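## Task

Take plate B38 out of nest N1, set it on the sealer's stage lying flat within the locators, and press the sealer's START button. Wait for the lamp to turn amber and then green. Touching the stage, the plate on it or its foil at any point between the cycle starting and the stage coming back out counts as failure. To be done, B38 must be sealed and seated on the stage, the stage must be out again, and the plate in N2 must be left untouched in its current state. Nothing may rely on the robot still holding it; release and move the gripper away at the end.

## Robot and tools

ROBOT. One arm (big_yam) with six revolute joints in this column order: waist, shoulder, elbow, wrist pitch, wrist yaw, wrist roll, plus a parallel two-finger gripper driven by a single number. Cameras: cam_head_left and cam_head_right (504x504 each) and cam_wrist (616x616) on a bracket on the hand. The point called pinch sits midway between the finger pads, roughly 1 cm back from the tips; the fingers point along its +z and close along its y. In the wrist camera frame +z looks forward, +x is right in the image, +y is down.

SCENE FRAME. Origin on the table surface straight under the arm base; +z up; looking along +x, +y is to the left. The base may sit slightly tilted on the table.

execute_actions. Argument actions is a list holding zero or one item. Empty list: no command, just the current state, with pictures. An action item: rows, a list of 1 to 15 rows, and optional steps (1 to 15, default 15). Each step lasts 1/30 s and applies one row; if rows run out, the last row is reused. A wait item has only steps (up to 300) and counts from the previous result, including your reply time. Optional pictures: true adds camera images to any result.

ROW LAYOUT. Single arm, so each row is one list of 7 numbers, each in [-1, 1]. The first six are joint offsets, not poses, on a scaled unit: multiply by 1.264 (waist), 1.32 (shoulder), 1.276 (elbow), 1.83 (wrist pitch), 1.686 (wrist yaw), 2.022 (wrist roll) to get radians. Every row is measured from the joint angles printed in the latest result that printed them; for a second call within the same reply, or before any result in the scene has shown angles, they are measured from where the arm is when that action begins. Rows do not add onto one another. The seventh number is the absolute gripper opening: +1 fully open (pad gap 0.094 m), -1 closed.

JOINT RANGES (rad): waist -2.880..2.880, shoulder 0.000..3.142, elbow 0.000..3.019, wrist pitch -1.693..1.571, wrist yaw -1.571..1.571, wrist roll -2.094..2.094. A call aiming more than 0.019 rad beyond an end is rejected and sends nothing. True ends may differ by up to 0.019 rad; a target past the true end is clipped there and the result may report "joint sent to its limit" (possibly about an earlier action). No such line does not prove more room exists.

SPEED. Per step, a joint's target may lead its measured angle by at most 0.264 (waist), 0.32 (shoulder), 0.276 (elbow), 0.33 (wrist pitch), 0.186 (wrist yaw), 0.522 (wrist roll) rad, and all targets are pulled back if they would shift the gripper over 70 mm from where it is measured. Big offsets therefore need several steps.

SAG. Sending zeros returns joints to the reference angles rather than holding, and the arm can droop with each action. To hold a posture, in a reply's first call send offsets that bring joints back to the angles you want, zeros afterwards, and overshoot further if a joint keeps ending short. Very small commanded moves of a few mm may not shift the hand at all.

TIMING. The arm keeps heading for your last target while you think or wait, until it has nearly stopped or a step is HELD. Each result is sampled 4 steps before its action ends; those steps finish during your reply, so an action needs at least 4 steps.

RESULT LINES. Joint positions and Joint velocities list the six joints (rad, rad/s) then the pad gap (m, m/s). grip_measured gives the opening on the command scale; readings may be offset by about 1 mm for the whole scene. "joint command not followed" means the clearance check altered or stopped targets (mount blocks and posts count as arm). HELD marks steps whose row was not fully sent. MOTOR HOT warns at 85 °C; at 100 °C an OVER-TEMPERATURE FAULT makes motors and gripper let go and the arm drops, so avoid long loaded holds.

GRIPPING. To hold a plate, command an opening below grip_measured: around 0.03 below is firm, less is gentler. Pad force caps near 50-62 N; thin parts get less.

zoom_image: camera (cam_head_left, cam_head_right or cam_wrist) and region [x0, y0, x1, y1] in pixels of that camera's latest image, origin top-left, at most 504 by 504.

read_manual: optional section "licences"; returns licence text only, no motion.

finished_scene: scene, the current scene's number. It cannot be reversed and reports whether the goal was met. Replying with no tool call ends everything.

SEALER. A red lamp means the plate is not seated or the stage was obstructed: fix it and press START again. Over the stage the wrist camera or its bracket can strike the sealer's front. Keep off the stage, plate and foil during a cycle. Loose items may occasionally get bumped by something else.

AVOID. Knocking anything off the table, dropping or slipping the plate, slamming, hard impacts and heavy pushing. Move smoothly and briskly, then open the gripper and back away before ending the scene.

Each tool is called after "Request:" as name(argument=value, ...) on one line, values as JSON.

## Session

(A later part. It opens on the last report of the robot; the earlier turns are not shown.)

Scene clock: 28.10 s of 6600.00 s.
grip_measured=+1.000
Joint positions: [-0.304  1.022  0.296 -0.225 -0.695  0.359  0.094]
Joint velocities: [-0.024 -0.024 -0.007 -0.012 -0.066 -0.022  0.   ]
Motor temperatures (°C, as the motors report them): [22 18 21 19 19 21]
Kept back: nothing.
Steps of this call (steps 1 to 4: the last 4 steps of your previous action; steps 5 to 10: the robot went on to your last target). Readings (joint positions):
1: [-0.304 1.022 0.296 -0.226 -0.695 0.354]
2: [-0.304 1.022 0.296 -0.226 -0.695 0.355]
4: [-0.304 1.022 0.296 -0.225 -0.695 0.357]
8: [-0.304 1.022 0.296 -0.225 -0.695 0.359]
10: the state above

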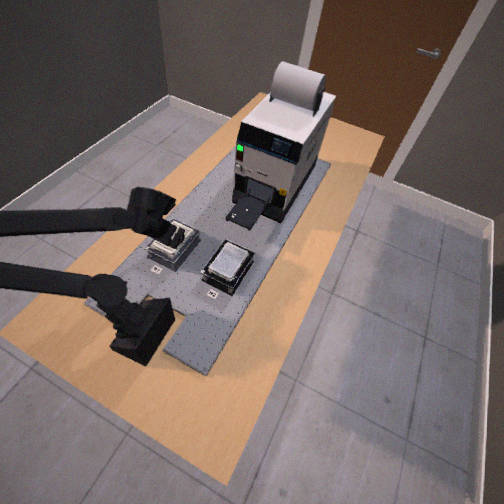

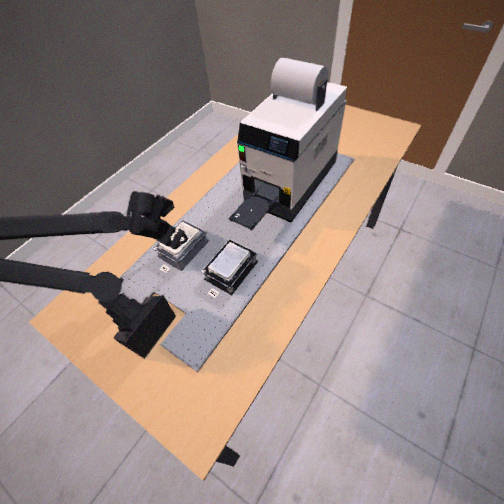

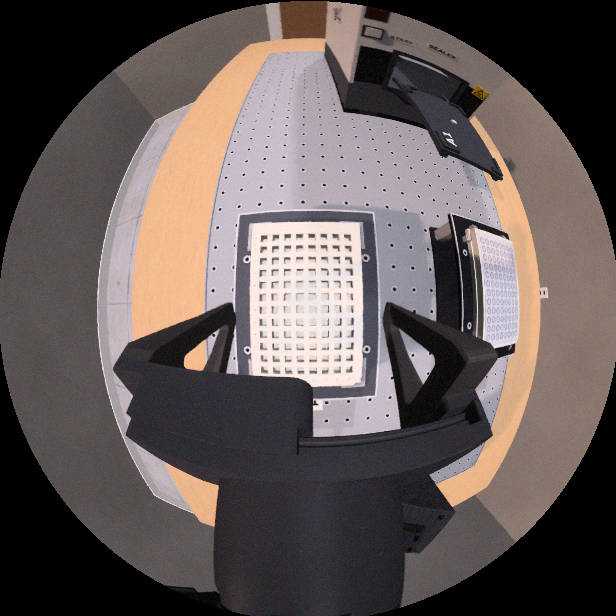

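Request:
execute_actions(actions=[{"rows": [[0.011,0.004,-0.001,0.01,0.003,0.008,1],[0.014,0.009,-0.002,0.014,0.004,0.011,1],[0.018,0.013,-0.004,0.019,0.006,0.015,1],[0.023,0.017,-0.006,0.026,0.008,0.019,1],[0.029,0.021,-0.009,0.033,0.01,0.023,1],[0.036,0.026,-0.012,0.042,0.013,0.027,1],[0.043,0.031,-0.015,0.051,0.016,0.031,1],[0.05,0.036,-0.018,0.06,0.019,0.035,1],[0.057,0.041,-0.021,0.069,0.022,0.039,1],[0.063,0.046,-0.024,0.077,0.024,0.042,1],[0.069,0.05,-0.027,0.084,0.026,0.044,1],[0.073,0.053,-0.029,0.09,0.028,0.046,1],[0.076,0.056,-0.03,0.094,0.03,0.047,1],[0.0788,0.0573,-0.031,0.0964,0.0304,0.0471,1]], "steps": 15}])

Request:
execute_actions(actions=[{"steps": 16}], pictures=true)

Scene clock: 31.33 s of 6600.00 s.
grip_measured=+1.000
Joint positions: [-0.246  1.067  0.276 -0.112 -0.656  0.413  0.094]
Joint velocities: [ 0.259  0.22  -0.154  0.398  0.051  0.183  0.   ]
Motor temperatures (°C, as the motors report them): [22 18 21 19 19 21]
Steps of this call (steps 1 to 15: the robot went on to your last target; steps 16 to 86: nothing new was sent; steps 87 to 97: the first 11 steps of this action). Readings (joint positions):
87: [-0.304 1.022 0.296 -0.225 -0.694 0.361]
88: [-0.304 1.022 0.296 -0.222 -0.692 0.363]
90: [-0.301 1.025 0.296 -0.210 -0.686 0.370]
94: [-0.274 1.046 0.289 -0.157 -0.669 0.393]
97: the state above

Scene clock: 31.87 s of 6600.00 s.
grip_measured=+1.000
Joint positions: [-0.218  1.091  0.261 -0.064 -0.646  0.444  0.094]
Joint velocities: [-0.015  0.015 -0.002  0.007  0.007  0.007  0.   ]
Motor temperatures (°C, as the motors report them): [22 18 21 19 20 21]
Kept back: nothing.
Steps of this call (steps 1 to 4: the last 4 steps of your previous action; steps 5 to 16: the robot went on to your last target). Readings (joint positions):
1: [-0.237 1.074 0.272 -0.099 -0.653 0.419]
2: [-0.230 1.080 0.268 -0.088 -0.650 0.424]
4: [-0.221 1.088 0.263 -0.074 -0.647 0.431]
8: [-0.218 1.091 0.261 -0.065 -0.646 0.439]
16: the state above

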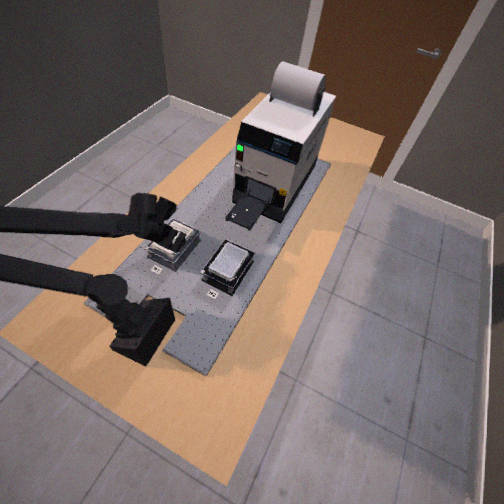

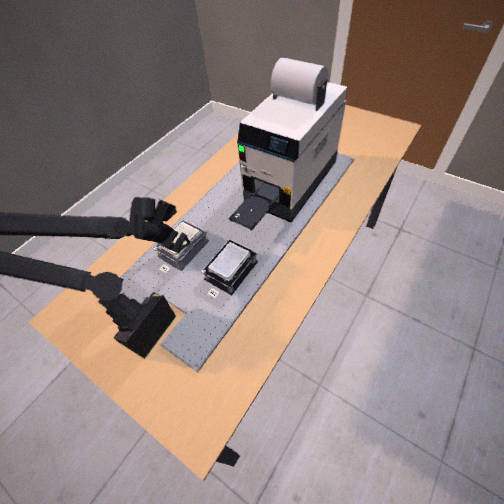

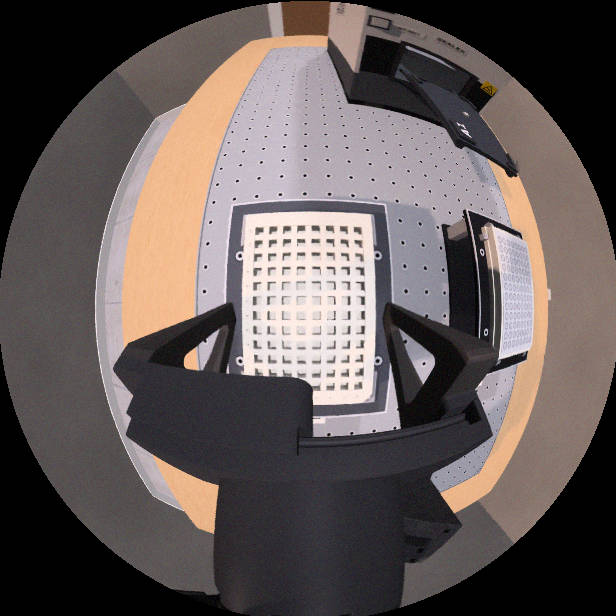

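Request:
zoom_image(camera="cam_wrist", region=[210, 200, 410, 400])

Region (210, 200, 410, 400) of cam_wrist's 616x616 image, scaled by 2.520, with more detail than that image has.

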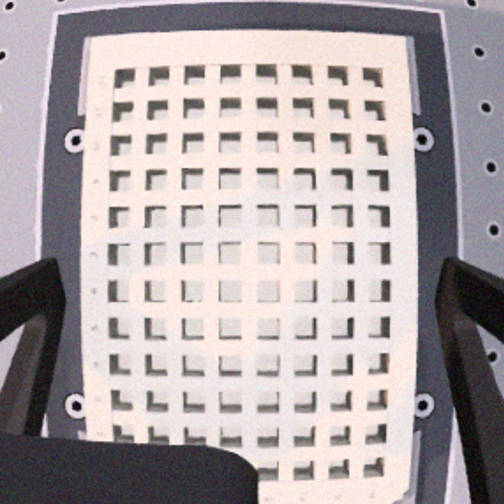

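Request:
execute_actions(actions=[{"rows": [[0.012,0.006,-0.004,0.01,0.002,0.007,1],[0.014,0.008,-0.005,0.013,0.003,0.009,1],[0.017,0.011,-0.0065,0.017,0.004,0.011,1],[0.02,0.013,-0.008,0.021,0.0055,0.013,1],[0.023,0.016,-0.0095,0.025,0.007,0.015,1],[0.026,0.019,-0.011,0.029,0.0085,0.0165,1],[0.029,0.021,-0.012,0.033,0.01,0.0175,1],[0.031,0.023,-0.013,0.036,0.011,0.018,1],[0.0328,0.0242,-0.0138,0.0378,0.0117,0.0183,1]], "steps": 15}])

Request:
execute_actions(actions=[{"steps": 10}], pictures=true)

Scene clock: 33.13 s of 6600.00 s.
grip_measured=+1.000
Joint positions: [-0.192  1.113  0.25  -0.012 -0.629  0.466  0.094]
Joint velocities: [ 0.034  0.063 -0.042  0.051  0.022  0.007  0.   ]
Motor temperatures (°C, as the motors report them): [22 18 20 19 20 21]
Steps of this call (steps 1 to 15: the robot went on to your last target; steps 16 to 27: nothing new was sent; steps 28 to 38: the first 11 steps of this action). Readings (joint positions):
28: [-0.218 1.091 0.261 -0.063 -0.646 0.445]
29: [-0.218 1.091 0.261 -0.061 -0.645 0.447]
31: [-0.215 1.093 0.260 -0.051 -0.641 0.451]
35: [-0.201 1.104 0.254 -0.023 -0.632 0.461]
38: the state above

Scene clock: 33.47 s of 6600.00 s.
grip_measured=+1.000
Joint positions: [-0.191  1.115  0.248 -0.009 -0.629  0.471  0.094]
Joint velocities: [ 0.005  0.005  0.007 -0.012  0.022  0.007  0.   ]
Motor temperatures (°C, as the motors report them): [22 18 20 19 20 21]
Kept back: nothing.
Steps of this call (steps 1 to 4: the last 4 steps of your previous action; steps 5 to 10: the robot went on to your last target). Readings (joint positions):
1: [-0.191 1.114 0.248 -0.011 -0.629 0.467]
2: [-0.191 1.115 0.248 -0.011 -0.629 0.468]
4: [-0.191 1.115 0.248 -0.010 -0.629 0.469]
8: [-0.191 1.115 0.248 -0.009 -0.629 0.470]
10: the state above

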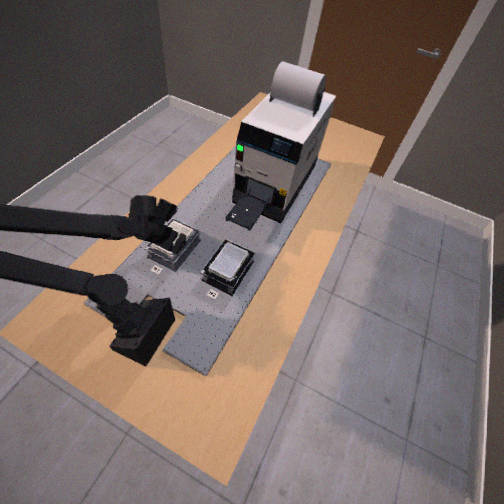

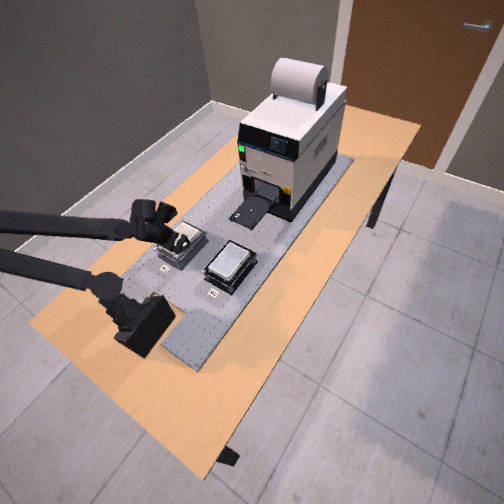

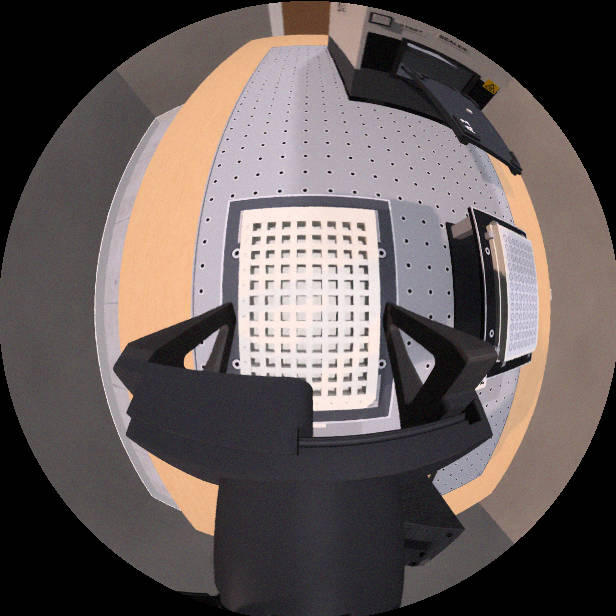

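Request:
zoom_image(camera="cam_wrist", region=[210, 200, 410, 400])

Request:
zoom_image(camera="cam_head_right", region=[140, 200, 220, 280])

Region (210, 200, 410, 400) of cam_wrist's 616x616 image, scaled by 2.520, with more detail than that image has.

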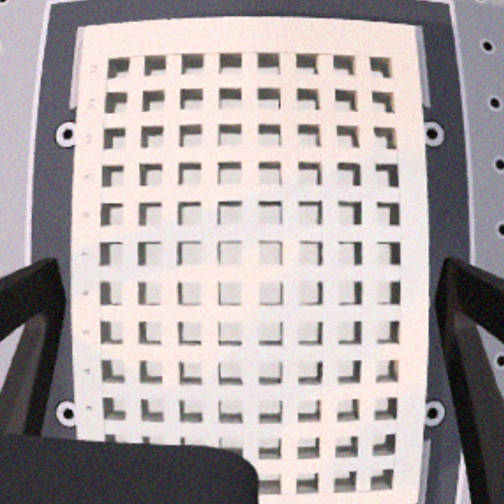

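Region (140, 200, 220, 280) of cam_head_right's 504x504 image, scaled by 6.300, with more detail than that image has.

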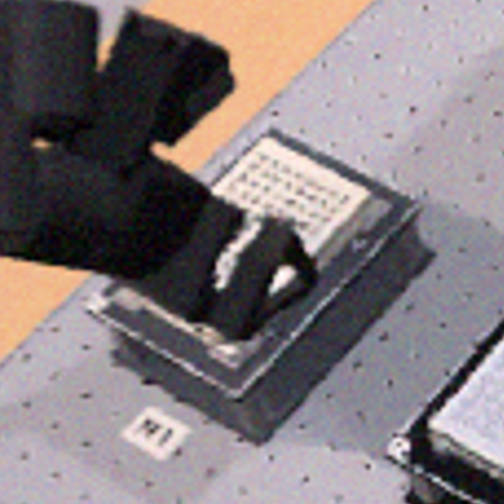

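Request:
execute_actions(actions=[{"rows": [[0.006,0.003,0,0.003,0.0006,0.002,0.96],[0.006,0.003,0,0.003,0.0006,0.002,0.92],[0.006,0.003,0,0.003,0.0006,0.002,0.88],[0.006,0.003,0,0.003,0.0006,0.002,0.85],[0.006,0.003,0,0.003,0.0006,0.002,0.83],[0.006,0.003,0,0.003,0.0006,0.002,0.815],[0.006,0.003,0,0.003,0.0006,0.002,0.80],[0.006,0.003,0,0.003,0.0006,0.002,0.79],[0.006,0.003,0,0.003,0.0006,0.002,0.78],[0.006,0.003,0,0.003,0.0006,0.002,0.77],[0.006,0.003,0,0.003,0.0006,0.002,0.76],[0.006,0.003,0,0.003,0.0006,0.002,0.75],[0.006,0.003,0,0.003,0.0006,0.002,0.74]], "steps": 15}])

Request:
execute_actions(actions=[{"steps": 8}])

Scene clock: 34.40 s of 6600.00 s.
grip_measured=+0.770
Joint positions: [-0.191  1.115  0.248 -0.009 -0.629  0.471  0.083]
Joint velocities: [ 0.005 -0.024  0.012  0.022 -0.022 -0.037 -0.007]
Motor temperatures (°C, as the motors report them): [22 18 20 19 20 21]
Steps of this call (steps 1 to 15: the robot went on to your last target; steps 16 to 17: nothing new was sent; steps 18 to 28: the first 11 steps of this action). Readings (joint positions):
18: [-0.191 1.115 0.248 -0.009 -0.629 0.471]
19: [-0.191 1.115 0.248 -0.009 -0.629 0.471]
21: [-0.191 1.115 0.248 -0.009 -0.629 0.471]
25: [-0.191 1.115 0.248 -0.009 -0.629 0.471]
28: the state above

Scene clock: 34.67 s of 6600.00 s.
grip_measured=+0.751
Joint positions: [-0.191  1.115  0.248 -0.009 -0.629  0.471  0.082]
Joint velocities: [ 0.005  0.005 -0.012 -0.032  0.007 -0.022  0.   ]
Motor temperatures (°C, as the motors report them): [22 18 20 19 20 21]
Kept back: nothing.
Steps of this call (steps 1 to 4: the last 4 steps of your previous action; steps 5 to 8: the robot went on to your last target). Readings (joint positions):
1: [-0.191 1.115 0.248 -0.009 -0.629 0.471]
2: [-0.191 1.115 0.248 -0.009 -0.629 0.471]
4: [-0.191 1.115 0.248 -0.009 -0.629 0.471]
8: the state above

Request:
execute_actions(actions=[{"rows": [[0.003,0.002,0.003,0.001,0,0,0.73],[0,0,0.006,-0.002,0,-0.002,0.72],[-0.003,-0.002,0.009,-0.004,-0.001,-0.004,0.72],[-0.0065,-0.004,0.0118,-0.006,-0.001,-0.0065,0.72],[-0.009,-0.006,0.013,-0.008,-0.0015,-0.008,0.72],[-0.012,-0.0087,0.0147,-0.011,-0.0025,-0.01,0.72],[-0.015,-0.011,0.016,-0.015,-0.004,-0.012,0.72],[-0.018,-0.0138,0.0176,-0.019,-0.0055,-0.014,0.72],[-0.021,-0.0165,0.019,-0.023,-0.007,-0.016,0.72],[-0.024,-0.019,0.0205,-0.027,-0.0085,-0.018,0.72],[-0.027,-0.0213,0.022,-0.031,-0.01,-0.0195,0.72],[-0.0295,-0.0232,0.023,-0.035,-0.0115,-0.0205,0.72],[-0.0315,-0.0248,0.024,-0.0385,-0.0127,-0.0212,0.72],[-0.0315,-0.0248,0.024,-0.0414,-0.0135,-0.0212,0.72]], "steps": 15}])

Request:
execute_actions(actions=[{"steps": 10}], pictures=true)

Scene clock: 37.33 s of 6600.00 s.
grip_measured=+0.738
Joint positions: [-0.205  1.102  0.251 -0.037 -0.64   0.456  0.082]
Joint velocities: [-0.103 -0.122  0.012 -0.252 -0.139 -0.081  0.   ]
Motor temperatures (°C, as the motors report them): [22 18 20 19 20 21]
Steps of this call (steps 1 to 15: the robot went on to your last target; steps 16 to 69: nothing new was sent; steps 70 to 80: the first 11 steps of this action). Readings (joint positions):
70: [-0.191 1.115 0.248 -0.009 -0.629 0.471]
71: [-0.191 1.115 0.248 -0.009 -0.629 0.471]
73: [-0.191 1.115 0.248 -0.009 -0.629 0.471]
77: [-0.194 1.111 0.248 -0.017 -0.631 0.465]
80: the state above

Scene clock: 37.67 s of 6600.00 s.
grip_measured=+0.738
Joint positions: [-0.219  1.088  0.251 -0.074 -0.648  0.439  0.082]
Joint velocities: [ 0.005 -0.005  0.002  0.007 -0.007 -0.037 -0.001]
Motor temperatures (°C, as the motors report them): [22 18 20 19 20 21]
Kept back: nothing.
Steps of this call (steps 1 to 4: the last 4 steps of your previous action; steps 5 to 10: the robot went on to your last target). Readings (joint positions):
1: [-0.209 1.098 0.251 -0.045 -0.643 0.452]
2: [-0.213 1.094 0.251 -0.053 -0.645 0.450]
4: [-0.218 1.090 0.251 -0.067 -0.648 0.445]
8: [-0.219 1.088 0.251 -0.074 -0.648 0.441]
10: the state above

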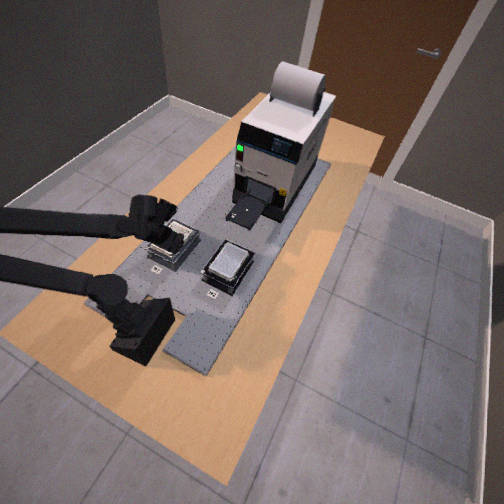

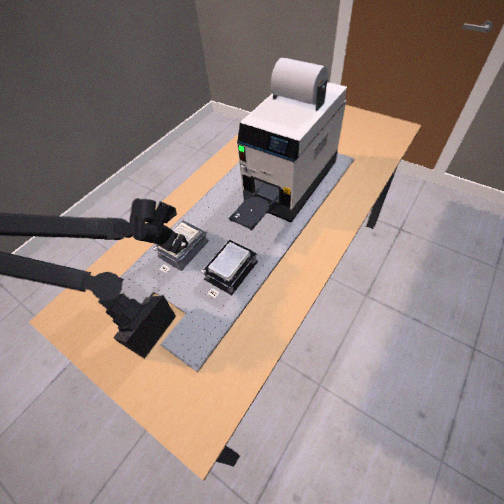

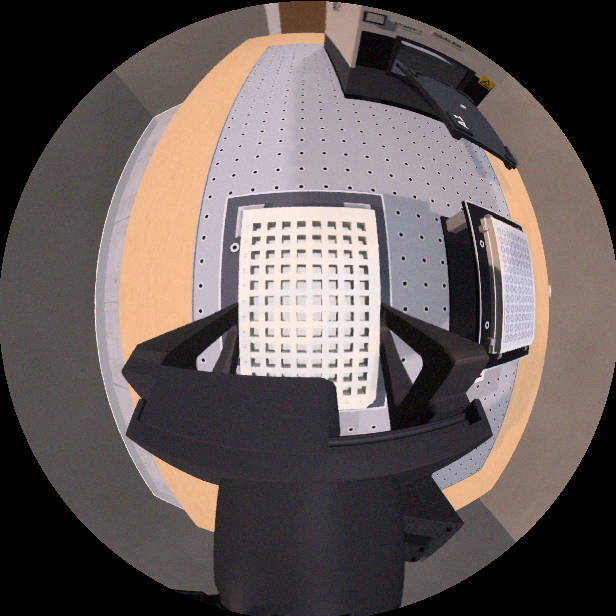

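Request:
execute_actions(actions=[{"rows": [[-0.0095,-0.005,0.027,-0.005,-0.002,-0.006,0.71],[-0.012,-0.008,0.033,-0.005,-0.002,-0.008,0.705],[-0.017,-0.013,0.038,-0.008,-0.003,-0.012,0.705],[-0.024,-0.019,0.043,-0.015,-0.006,-0.018,0.705],[-0.033,-0.026,0.049,-0.025,-0.01,-0.025,0.705],[-0.044,-0.033,0.055,-0.038,-0.015,-0.033,0.705],[-0.056,-0.04,0.062,-0.053,-0.02,-0.042,0.705],[-0.069,-0.047,0.069,-0.069,-0.026,-0.051,0.705],[-0.082,-0.053,0.076,-0.086,-0.032,-0.06,0.705],[-0.095,-0.058,0.083,-0.103,-0.038,-0.068,0.705],[-0.107,-0.063,0.09,-0.12,-0.044,-0.075,0.705],[-0.118,-0.066,0.097,-0.135,-0.049,-0.081,0.705],[-0.127,-0.069,0.102,-0.148,-0.053,-0.085,0.705],[-0.134,-0.071,0.106,-0.158,-0.056,-0.088,0.705],[-0.1381,-0.0719,0.1086,-0.1659,-0.0588,-0.0898,0.705]], "steps": 15}])

Request:
execute_actions(actions=[{"steps": 14}], pictures=true)

Scene clock: 38.40 s of 6600.00 s.
grip_measured=+0.736
Joint positions: [-0.313  1.025  0.314 -0.228 -0.713  0.355  0.082]
Joint velocities: [-0.523 -0.298  0.315 -0.847 -0.315 -0.432  0.   ]
Motor temperatures (°C, as the motors report them): [22 18 20 19 20 21]
Steps of this call (steps 1 to 11: the robot went on to your last target; steps 12 to 22: the first 11 steps of this action). Readings (joint positions):
12: [-0.219 1.088 0.251 -0.074 -0.648 0.437]
13: [-0.219 1.088 0.252 -0.074 -0.648 0.436]
15: [-0.223 1.086 0.256 -0.081 -0.653 0.431]
19: [-0.262 1.057 0.283 -0.146 -0.683 0.395]
22: the state above

Scene clock: 38.87 s of 6600.00 s.
grip_measured=+0.736
Joint positions: [-0.386  0.997  0.356 -0.368 -0.745  0.272  0.082]
Joint velocities: [-0.005 -0.005 -0.017 -0.002 -0.022 -0.066 -0.   ]
Motor temperatures (°C, as the motors report them): [22 18 20 19 20 21]
Kept back: nothing.
Steps of this call (steps 1 to 4: the last 4 steps of your previous action; steps 5 to 14: the robot went on to your last target). Readings (joint positions):
1: [-0.330 1.017 0.324 -0.256 -0.722 0.341]
2: [-0.346 1.010 0.333 -0.283 -0.729 0.328]
4: [-0.372 1.000 0.348 -0.329 -0.741 0.307]
8: [-0.386 0.997 0.356 -0.362 -0.745 0.284]
14: the state above

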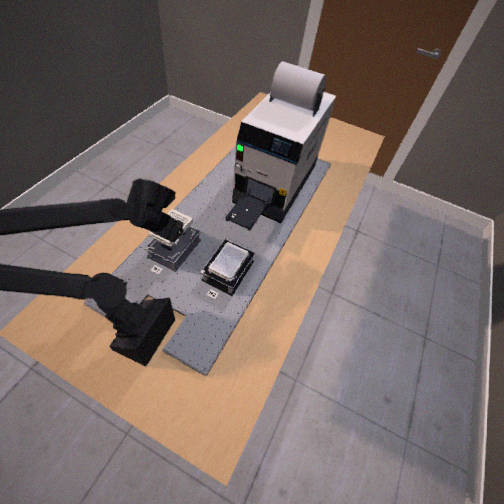

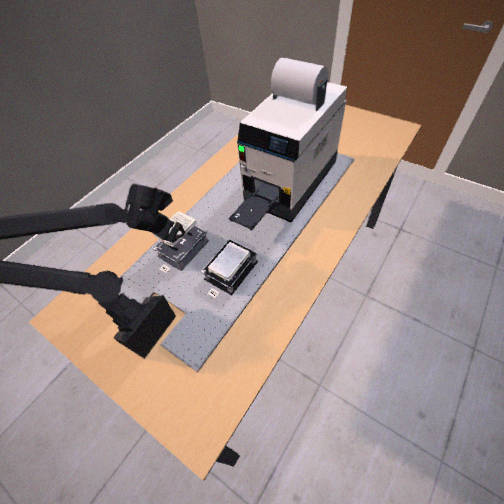

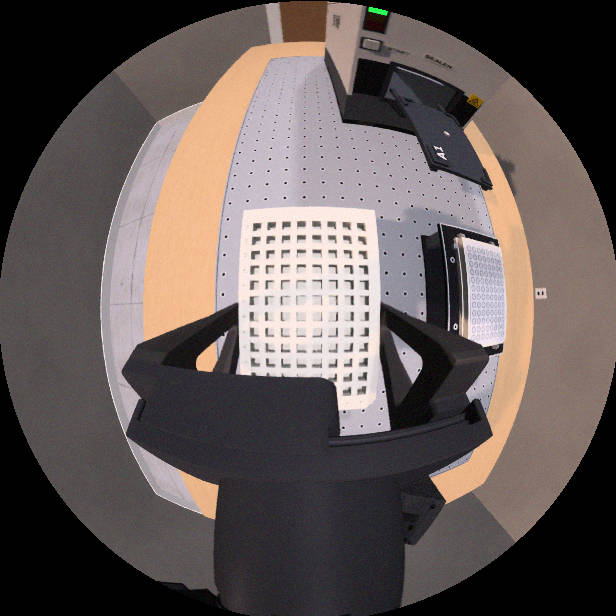

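Request:
zoom_image(camera="cam_wrist", region=[210, 200, 410, 400])

Region (210, 200, 410, 400) of cam_wrist's 616x616 image, scaled by 2.520, with more detail than that image has.

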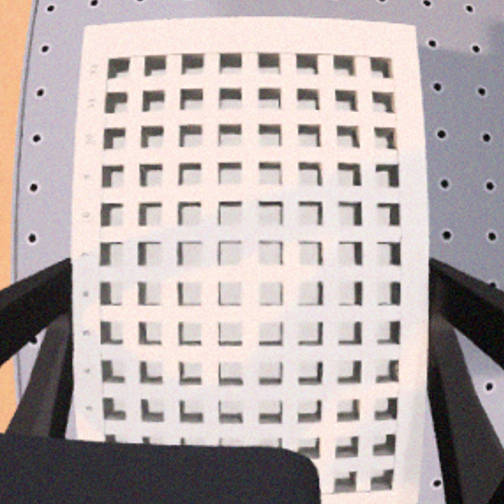

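Request:
execute_actions(actions=[{"rows": [[-0.0066,0.0078,0.0393,0.0084,-0.0012,-0.0065,0.705],[-0.0078,0.0133,0.0468,0.0091,-0.0017,-0.0075,0.705],[-0.0096,0.0215,0.0562,0.0101,-0.0024,-0.0089,0.705],[-0.012,0.0326,0.067,0.0116,-0.0033,-0.0108,0.705],[-0.015,0.0464,0.0792,0.0133,-0.0045,-0.0133,0.705],[-0.0184,0.0622,0.0923,0.0154,-0.0059,-0.0161,0.705],[-0.0223,0.0801,0.1064,0.0177,-0.0074,-0.0192,0.705],[-0.0265,0.0994,0.1205,0.0202,-0.009,-0.0226,0.705],[-0.031,0.1201,0.135,0.0229,-0.0108,-0.0262,0.705],[-0.0355,0.1408,0.1496,0.0255,-0.0126,-0.0299,0.705],[-0.0401,0.1622,0.1641,0.0283,-0.0144,-0.0336,0.705],[-0.0447,0.1836,0.1787,0.0311,-0.0162,-0.0374,0.705],[-0.0494,0.2049,0.1932,0.0338,-0.018,-0.0411,0.705],[-0.054,0.2263,0.2078,0.0366,-0.0198,-0.0449,0.705],[-0.0586,0.2477,0.2223,0.0393,-0.0217,-0.0487,0.705]], "steps": 15}])

Request:
execute_actions(actions=[{"rows": [[-0.0246,0.0564,0.0716,0.0158,-0.0058,-0.0238,0.705],[-0.0292,0.0778,0.0862,0.0186,-0.0076,-0.0276,0.705],[-0.0338,0.0992,0.1008,0.0214,-0.0094,-0.0314,0.705],[-0.0384,0.1206,0.1154,0.0242,-0.0112,-0.0352,0.705],[-0.043,0.142,0.13,0.027,-0.013,-0.039,0.705],[-0.0476,0.1634,0.1446,0.0298,-0.0148,-0.0428,0.705],[-0.0522,0.1848,0.1592,0.0326,-0.0166,-0.0466,0.705],[-0.0568,0.2062,0.1738,0.0354,-0.0184,-0.0504,0.705],[-0.0614,0.2276,0.1884,0.0382,-0.0202,-0.0542,0.705],[-0.066,0.249,0.203,0.041,-0.022,-0.058,0.705],[-0.0706,0.2704,0.2166,0.0438,-0.0238,-0.0618,0.705],[-0.0752,0.2918,0.229,0.0466,-0.0256,-0.0656,0.705],[-0.0795,0.3118,0.24,0.0492,-0.0273,-0.0692,0.705],[-0.0835,0.33,0.249,0.0516,-0.0288,-0.0724,0.705],[-0.087,0.346,0.256,0.0537,-0.0302,-0.0752,0.705]], "steps": 15}])

Scene clock: 41.30 s of 6600.00 s.
grip_measured=+0.736
Joint positions: [-0.41   1.152  0.494 -0.342 -0.765  0.237  0.082]
Joint velocities: [-0.19   0.816  0.613  0.164 -0.007 -0.154 -0.   ]
Motor temperatures (°C, as the motors report them): [21 18 21 19 20 21]
Steps of this call (steps 1 to 30: the robot went on to your last target; steps 31 to 62: nothing new was sent; steps 63 to 73: the first 11 steps of this action). Readings (joint positions):
63: [-0.386 0.997 0.356 -0.368 -0.745 0.267]
64: [-0.386 0.998 0.358 -0.368 -0.745 0.267]
66: [-0.386 1.009 0.370 -0.368 -0.747 0.265]
70: [-0.394 1.073 0.430 -0.358 -0.757 0.253]
73: the state above

Scene clock: 41.80 s of 6600.00 s.
grip_measured=+0.736
Joint positions: [-0.498  1.564  0.787 -0.262 -0.812  0.128  0.082]
Joint velocities: [-0.181  0.825  0.554  0.168 -0.11  -0.242  0.001]
Motor temperatures (°C, as the motors report them): [21 18 21 19 20 21]
Steps of this call (steps 1 to 4: the last 4 steps of your previous action; steps 5 to 15: the first 11 steps of this action, its rows measured from where the robot was after step 4). Readings (joint positions):
4: [-0.436 1.267 0.576 -0.319 -0.777 0.211]
5: [-0.442 1.295 0.595 -0.314 -0.781 0.204]
6: [-0.447 1.321 0.613 -0.310 -0.784 0.196]
8: [-0.459 1.373 0.651 -0.300 -0.791 0.181]
12: [-0.481 1.480 0.729 -0.278 -0.803 0.151]
15: the state above

Request:
execute_actions(actions=[{"rows": [[-0.0395,0.128,0.097,0.0234,-0.01,-0.0355,0.705],[-0.0418,0.14,0.105,0.0247,-0.0108,-0.0375,0.705],[-0.0447,0.155,0.114,0.0263,-0.0119,-0.04,0.705],[-0.048,0.171,0.123,0.0281,-0.0131,-0.0428,0.705],[-0.0511,0.188,0.132,0.03,-0.0143,-0.0456,0.705],[-0.0543,0.204,0.14,0.0317,-0.0155,-0.0482,0.705],[-0.0572,0.219,0.147,0.0334,-0.0166,-0.0505,0.705],[-0.0598,0.232,0.152,0.0348,-0.0176,-0.0525,0.705],[-0.0621,0.244,0.156,0.0361,-0.0184,-0.054,0.705],[-0.064,0.253,0.159,0.0372,-0.0191,-0.0552,0.705],[-0.0654,0.26,0.1605,0.038,-0.0197,-0.056,0.705],[-0.0664,0.265,0.1615,0.0385,-0.02,-0.0563,0.705],[-0.0671,0.2691,0.1615,0.0389,-0.0203,-0.0563,0.705]], "steps": 15}])

Request:
execute_actions(actions=[{"steps": 14}], pictures=true)

Scene clock: 42.47 s of 6600.00 s.
grip_measured=+0.736
Joint positions: [-0.557  1.868  0.961 -0.207 -0.842  0.038  0.082]
Joint velocities: [-0.132  0.523  0.12   0.081  0.037 -0.095 -0.   ]
Motor temperatures (°C, as the motors report them): [22 18 21 19 20 21]
Steps of this call (steps 1 to 4: the last 4 steps of your previous action; steps 5 to 9: the robot went on to your last target; steps 10 to 20: the first 11 steps of this action). Readings (joint positions):
10: [-0.536 1.735 0.870 -0.234 -0.825 0.077]
11: [-0.536 1.735 0.871 -0.234 -0.827 0.074]
13: [-0.537 1.743 0.881 -0.233 -0.832 0.067]
17: [-0.545 1.807 0.933 -0.218 -0.840 0.049]
20: the state above

Scene clock: 42.93 s of 6600.00 s.
grip_measured=+0.736
Joint positions: [-0.572  1.924  0.963 -0.204 -0.844  0.024  0.082]
Joint velocities: [-0.015 -0.005 -0.012 -0.007 -0.095  0.022 -0.001]
Motor temperatures (°C, as the motors report them): [22 18 21 19 20 21]
Kept back: nothing.
Steps of this call (steps 1 to 4: the last 4 steps of your previous action; steps 5 to 14: the robot went on to your last target). Readings (joint positions):
1: [-0.561 1.885 0.963 -0.205 -0.842 0.035]
2: [-0.565 1.898 0.963 -0.205 -0.842 0.033]
4: [-0.570 1.918 0.963 -0.205 -0.842 0.030]
8: [-0.572 1.924 0.963 -0.204 -0.844 0.027]
14: the state above

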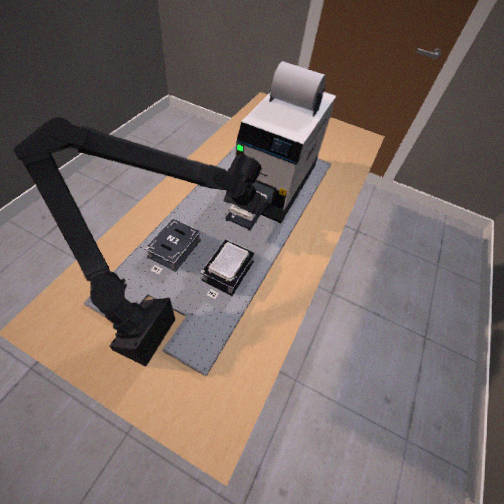

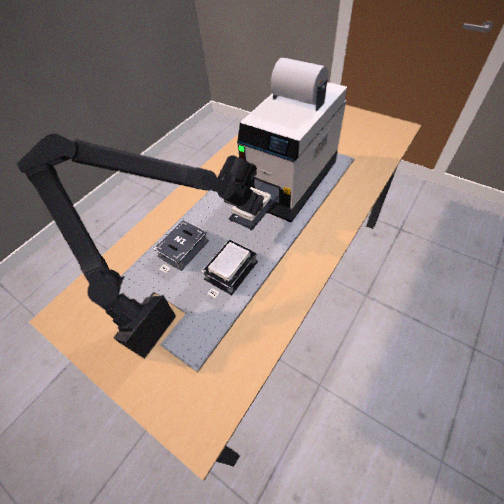

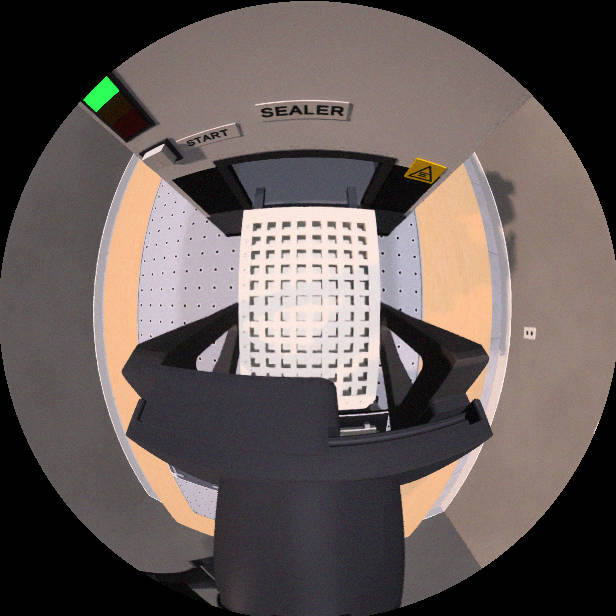

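Request:
execute_actions(actions=[])

Scene clock: 43.67 s of 6600.00 s.
grip_measured=+0.736
Joint positions: [-0.572  1.924  0.963 -0.204 -0.844  0.024  0.082]
Joint velocities: [-0.024 -0.005 -0.007 -0.002 -0.022 -0.037 -0.002]
Motor temperatures (°C, as the motors report them): [22 18 21 19 20 21]
Kept back: nothing.
Steps of this call (steps 1 to 22: the robot went on to your last target). Readings (joint positions):
1: [-0.572 1.924 0.963 -0.204 -0.844 0.024]
2: [-0.572 1.924 0.963 -0.204 -0.844 0.024]
4: [-0.572 1.924 0.963 -0.204 -0.844 0.024]
8: [-0.572 1.924 0.963 -0.204 -0.844 0.024]
22: the state above

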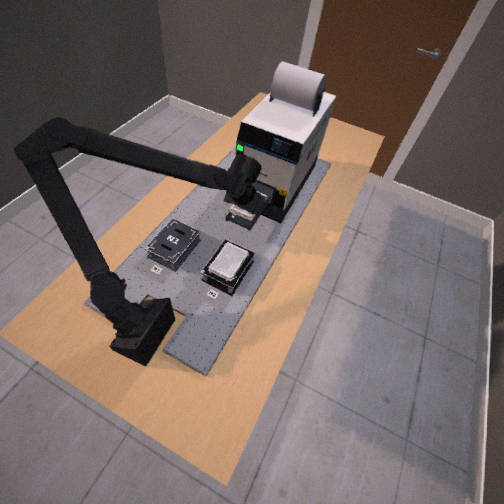

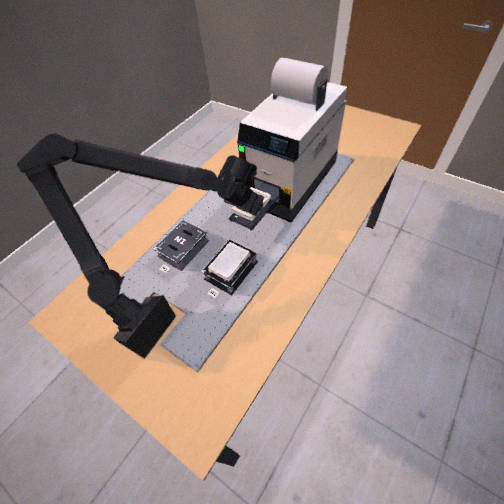

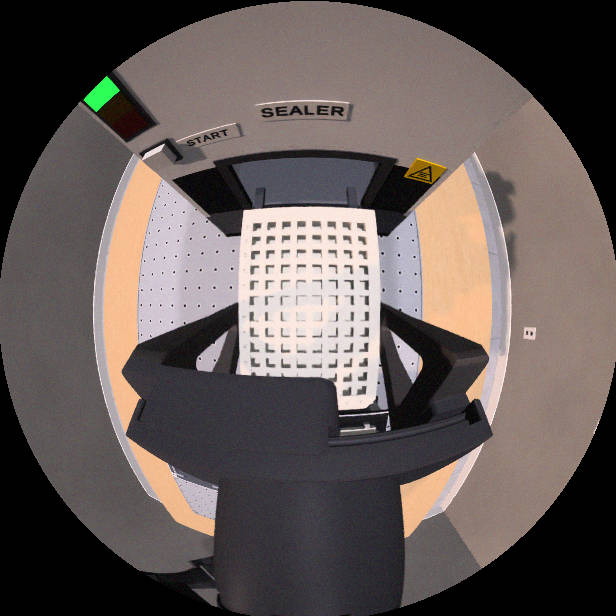

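Request:
zoom_image(camera="cam_wrist", region=[200, 140, 420, 300])

Request:
zoom_image(camera="cam_wrist", region=[300, 370, 420, 450])

Region (200, 140, 420, 300) of cam_wrist's 616x616 image, scaled by 2.291, with more detail than that image has; it fills the top 367 rows of this view, and the rest is white.

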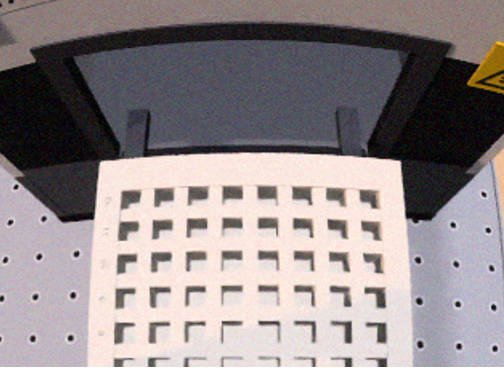

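Region (300, 370, 420, 450) of cam_wrist's 616x616 image, scaled by 4.200, with more detail than that image has.

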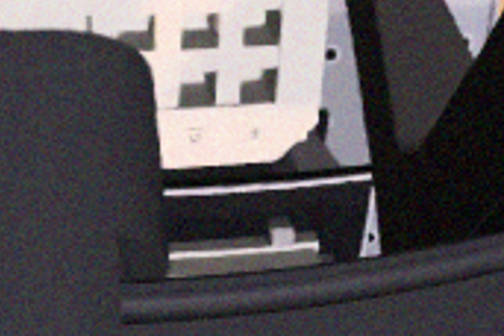

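Request:
execute_actions(actions=[{"rows": [[0.006,0.003,-0.003,0.008,0.002,0.006,0.705],[0.009,0.005,-0.006,0.013,0.003,0.009,0.705],[0.012,0.006,-0.009,0.018,0.004,0.011,0.705],[0.0145,0.007,-0.012,0.023,0.0045,0.013,0.705],[0.017,0.008,-0.015,0.028,0.005,0.015,0.705],[0.0195,0.009,-0.018,0.032,0.006,0.017,0.705],[0.022,0.010,-0.021,0.037,0.0065,0.019,0.705],[0.024,0.011,-0.024,0.041,0.007,0.021,0.705],[0.026,0.012,-0.027,0.045,0.008,0.023,0.705],[0.028,0.0125,-0.030,0.049,0.0085,0.025,0.705],[0.030,0.013,-0.032,0.053,0.009,0.026,0.705],[0.0309,0.0136,-0.0337,0.0552,0.0093,0.0267,0.705]], "steps": 15}])

Request:
execute_actions(actions=[{"steps": 12}], pictures=true)

Scene clock: 45.20 s of 6600.00 s.
grip_measured=+0.736
Joint positions: [-0.565  1.924  0.932 -0.137 -0.832  0.053  0.082]
Joint velocities: [ 0.073  0.005 -0.12   0.203  0.007  0.037  0.   ]
Motor temperatures (°C, as the motors report them): [22 18 21 19 20 21]
Steps of this call (steps 1 to 15: the robot went on to your last target; steps 16 to 35: nothing new was sent; steps 36 to 46: the first 11 steps of this action). Readings (joint positions):
36: [-0.572 1.924 0.963 -0.204 -0.844 0.024]
37: [-0.572 1.924 0.963 -0.202 -0.843 0.025]
39: [-0.572 1.924 0.959 -0.191 -0.840 0.030]
43: [-0.570 1.924 0.945 -0.159 -0.836 0.042]
46: the state above

Scene clock: 45.60 s of 6600.00 s.
grip_measured=+0.736
Joint positions: [-0.551  1.927  0.924 -0.119 -0.831  0.067  0.082]
Joint velocities: [ 0.015 -0.005 -0.007 -0.007 -0.022 -0.022  0.   ]
Motor temperatures (°C, as the motors report them): [22 18 21 19 20 21]
Kept back: nothing.
Steps of this call (steps 1 to 4: the last 4 steps of your previous action; steps 5 to 12: the robot went on to your last target). Readings (joint positions):
1: [-0.561 1.924 0.929 -0.130 -0.832 0.056]
2: [-0.559 1.925 0.926 -0.126 -0.832 0.058]
4: [-0.554 1.926 0.924 -0.122 -0.832 0.062]
8: [-0.551 1.927 0.924 -0.120 -0.832 0.065]
12: the state above

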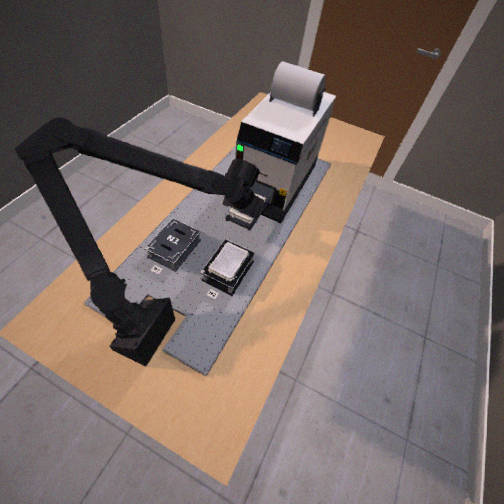

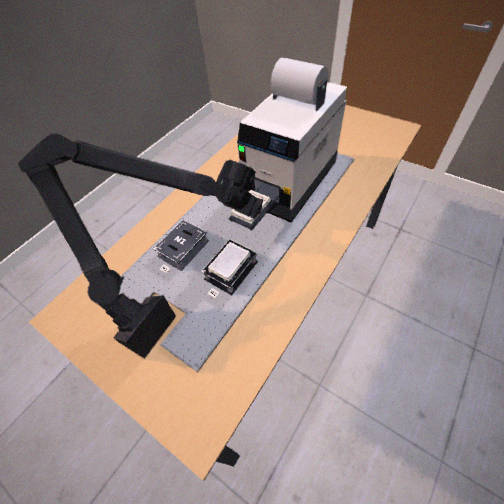

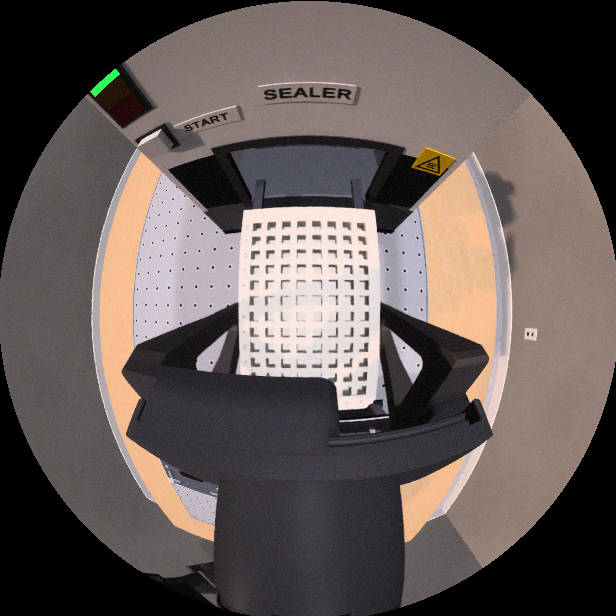

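Request:
execute_actions(actions=[{"rows": [[0.015,0.012,-0.003,0.009,0.0015,0.0054,0.705],[0.017,0.014,-0.003,0.010,0.0015,0.0054,0.705],[0.0185,0.0155,-0.003,0.0106,0.0015,0.0054,0.705],[0.0198,0.0164,-0.003,0.0106,0.0015,0.0054,0.705]], "steps": 12}])

Request:
execute_actions(actions=[{"steps": 8}], pictures=true)

Request:
zoom_image(camera="cam_wrist", region=[200, 140, 420, 320])

Scene clock: 46.20 s of 6600.00 s.
grip_measured=+0.736
Joint positions: [-0.549  1.932  0.924 -0.115 -0.831  0.068  0.082]
Joint velocities: [-0.005  0.015 -0.022  0.007  0.007  0.007 -0.   ]
Motor temperatures (°C, as the motors report them): [22 18 21 19 20 21]
Steps of this call (steps 1 to 10: the robot went on to your last target; steps 11 to 18: the first 8 steps of this action). Readings (joint positions):
11: [-0.551 1.927 0.924 -0.119 -0.831 0.068]
12: [-0.551 1.927 0.924 -0.119 -0.831 0.068]
14: [-0.551 1.928 0.924 -0.116 -0.831 0.068]
18: the state above

Scene clock: 46.47 s of 6600.00 s.
grip_measured=+0.736
Joint positions: [-0.548  1.934  0.924 -0.115 -0.831  0.068  0.082]
Joint velocities: [-0.015  0.005 -0.002  0.012  0.007 -0.051  0.001]
Motor temperatures (°C, as the motors report them): [22 18 21 19 20 21]
Kept back: nothing.
Steps of this call (steps 1 to 4: the last 4 steps of your previous action; steps 5 to 8: the robot went on to your last target). Readings (joint positions):
1: [-0.549 1.933 0.924 -0.115 -0.831 0.068]
2: [-0.548 1.933 0.924 -0.115 -0.831 0.068]
4: [-0.548 1.934 0.924 -0.115 -0.831 0.068]
8: the state above

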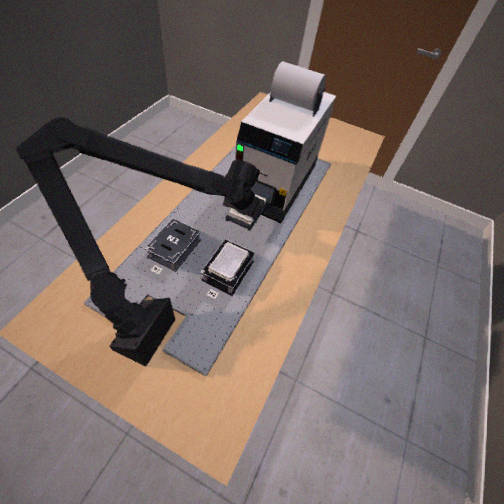

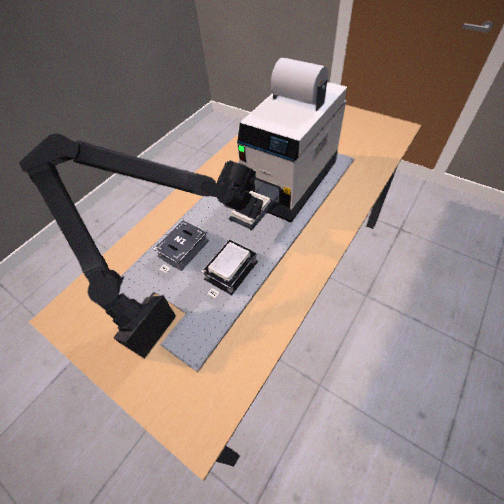

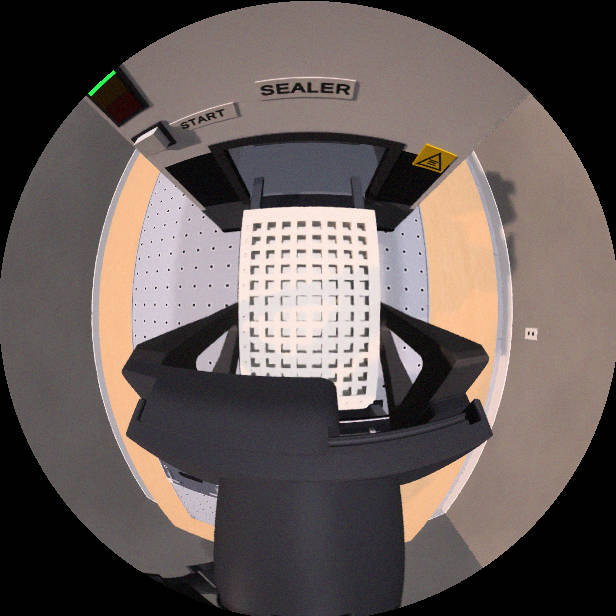

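Region (200, 140, 420, 320) of cam_wrist's 616x616 image, scaled by 2.291, with more detail than that image has; it fills the top 412 rows of this view, and the rest is white.

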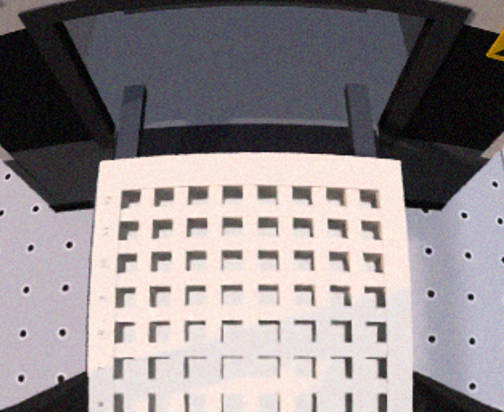

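Request:
zoom_image(camera="cam_wrist", region=[320, 370, 410, 440])

Request:
zoom_image(camera="cam_head_right", region=[200, 160, 310, 250])

Request:
zoom_image(camera="cam_head_left", region=[200, 160, 310, 250])

Region (320, 370, 410, 440) of cam_wrist's 616x616 image, scaled by 5.600, with more detail than that image has.

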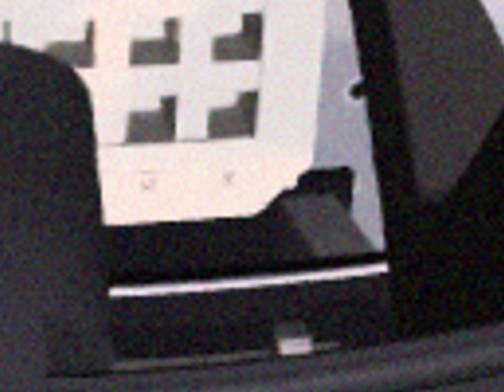

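Region (200, 160, 310, 250) of cam_head_right's 504x504 image, scaled by 4.582, with more detail than that image has; it fills the top 412 rows of this view, and the rest is white.

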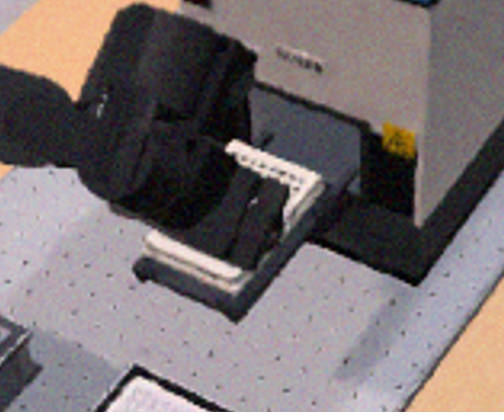

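Region (200, 160, 310, 250) of cam_head_left's 504x504 image, scaled by 4.582, with more detail than that image has; it fills the top 412 rows of this view, and the rest is white.

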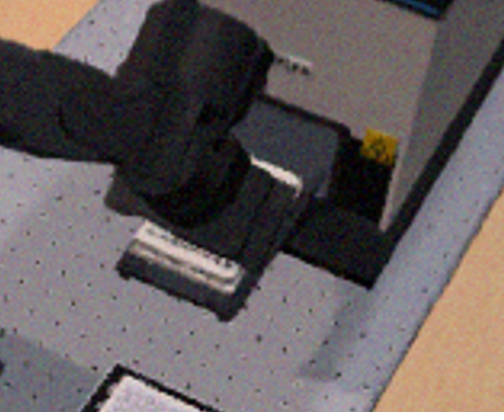

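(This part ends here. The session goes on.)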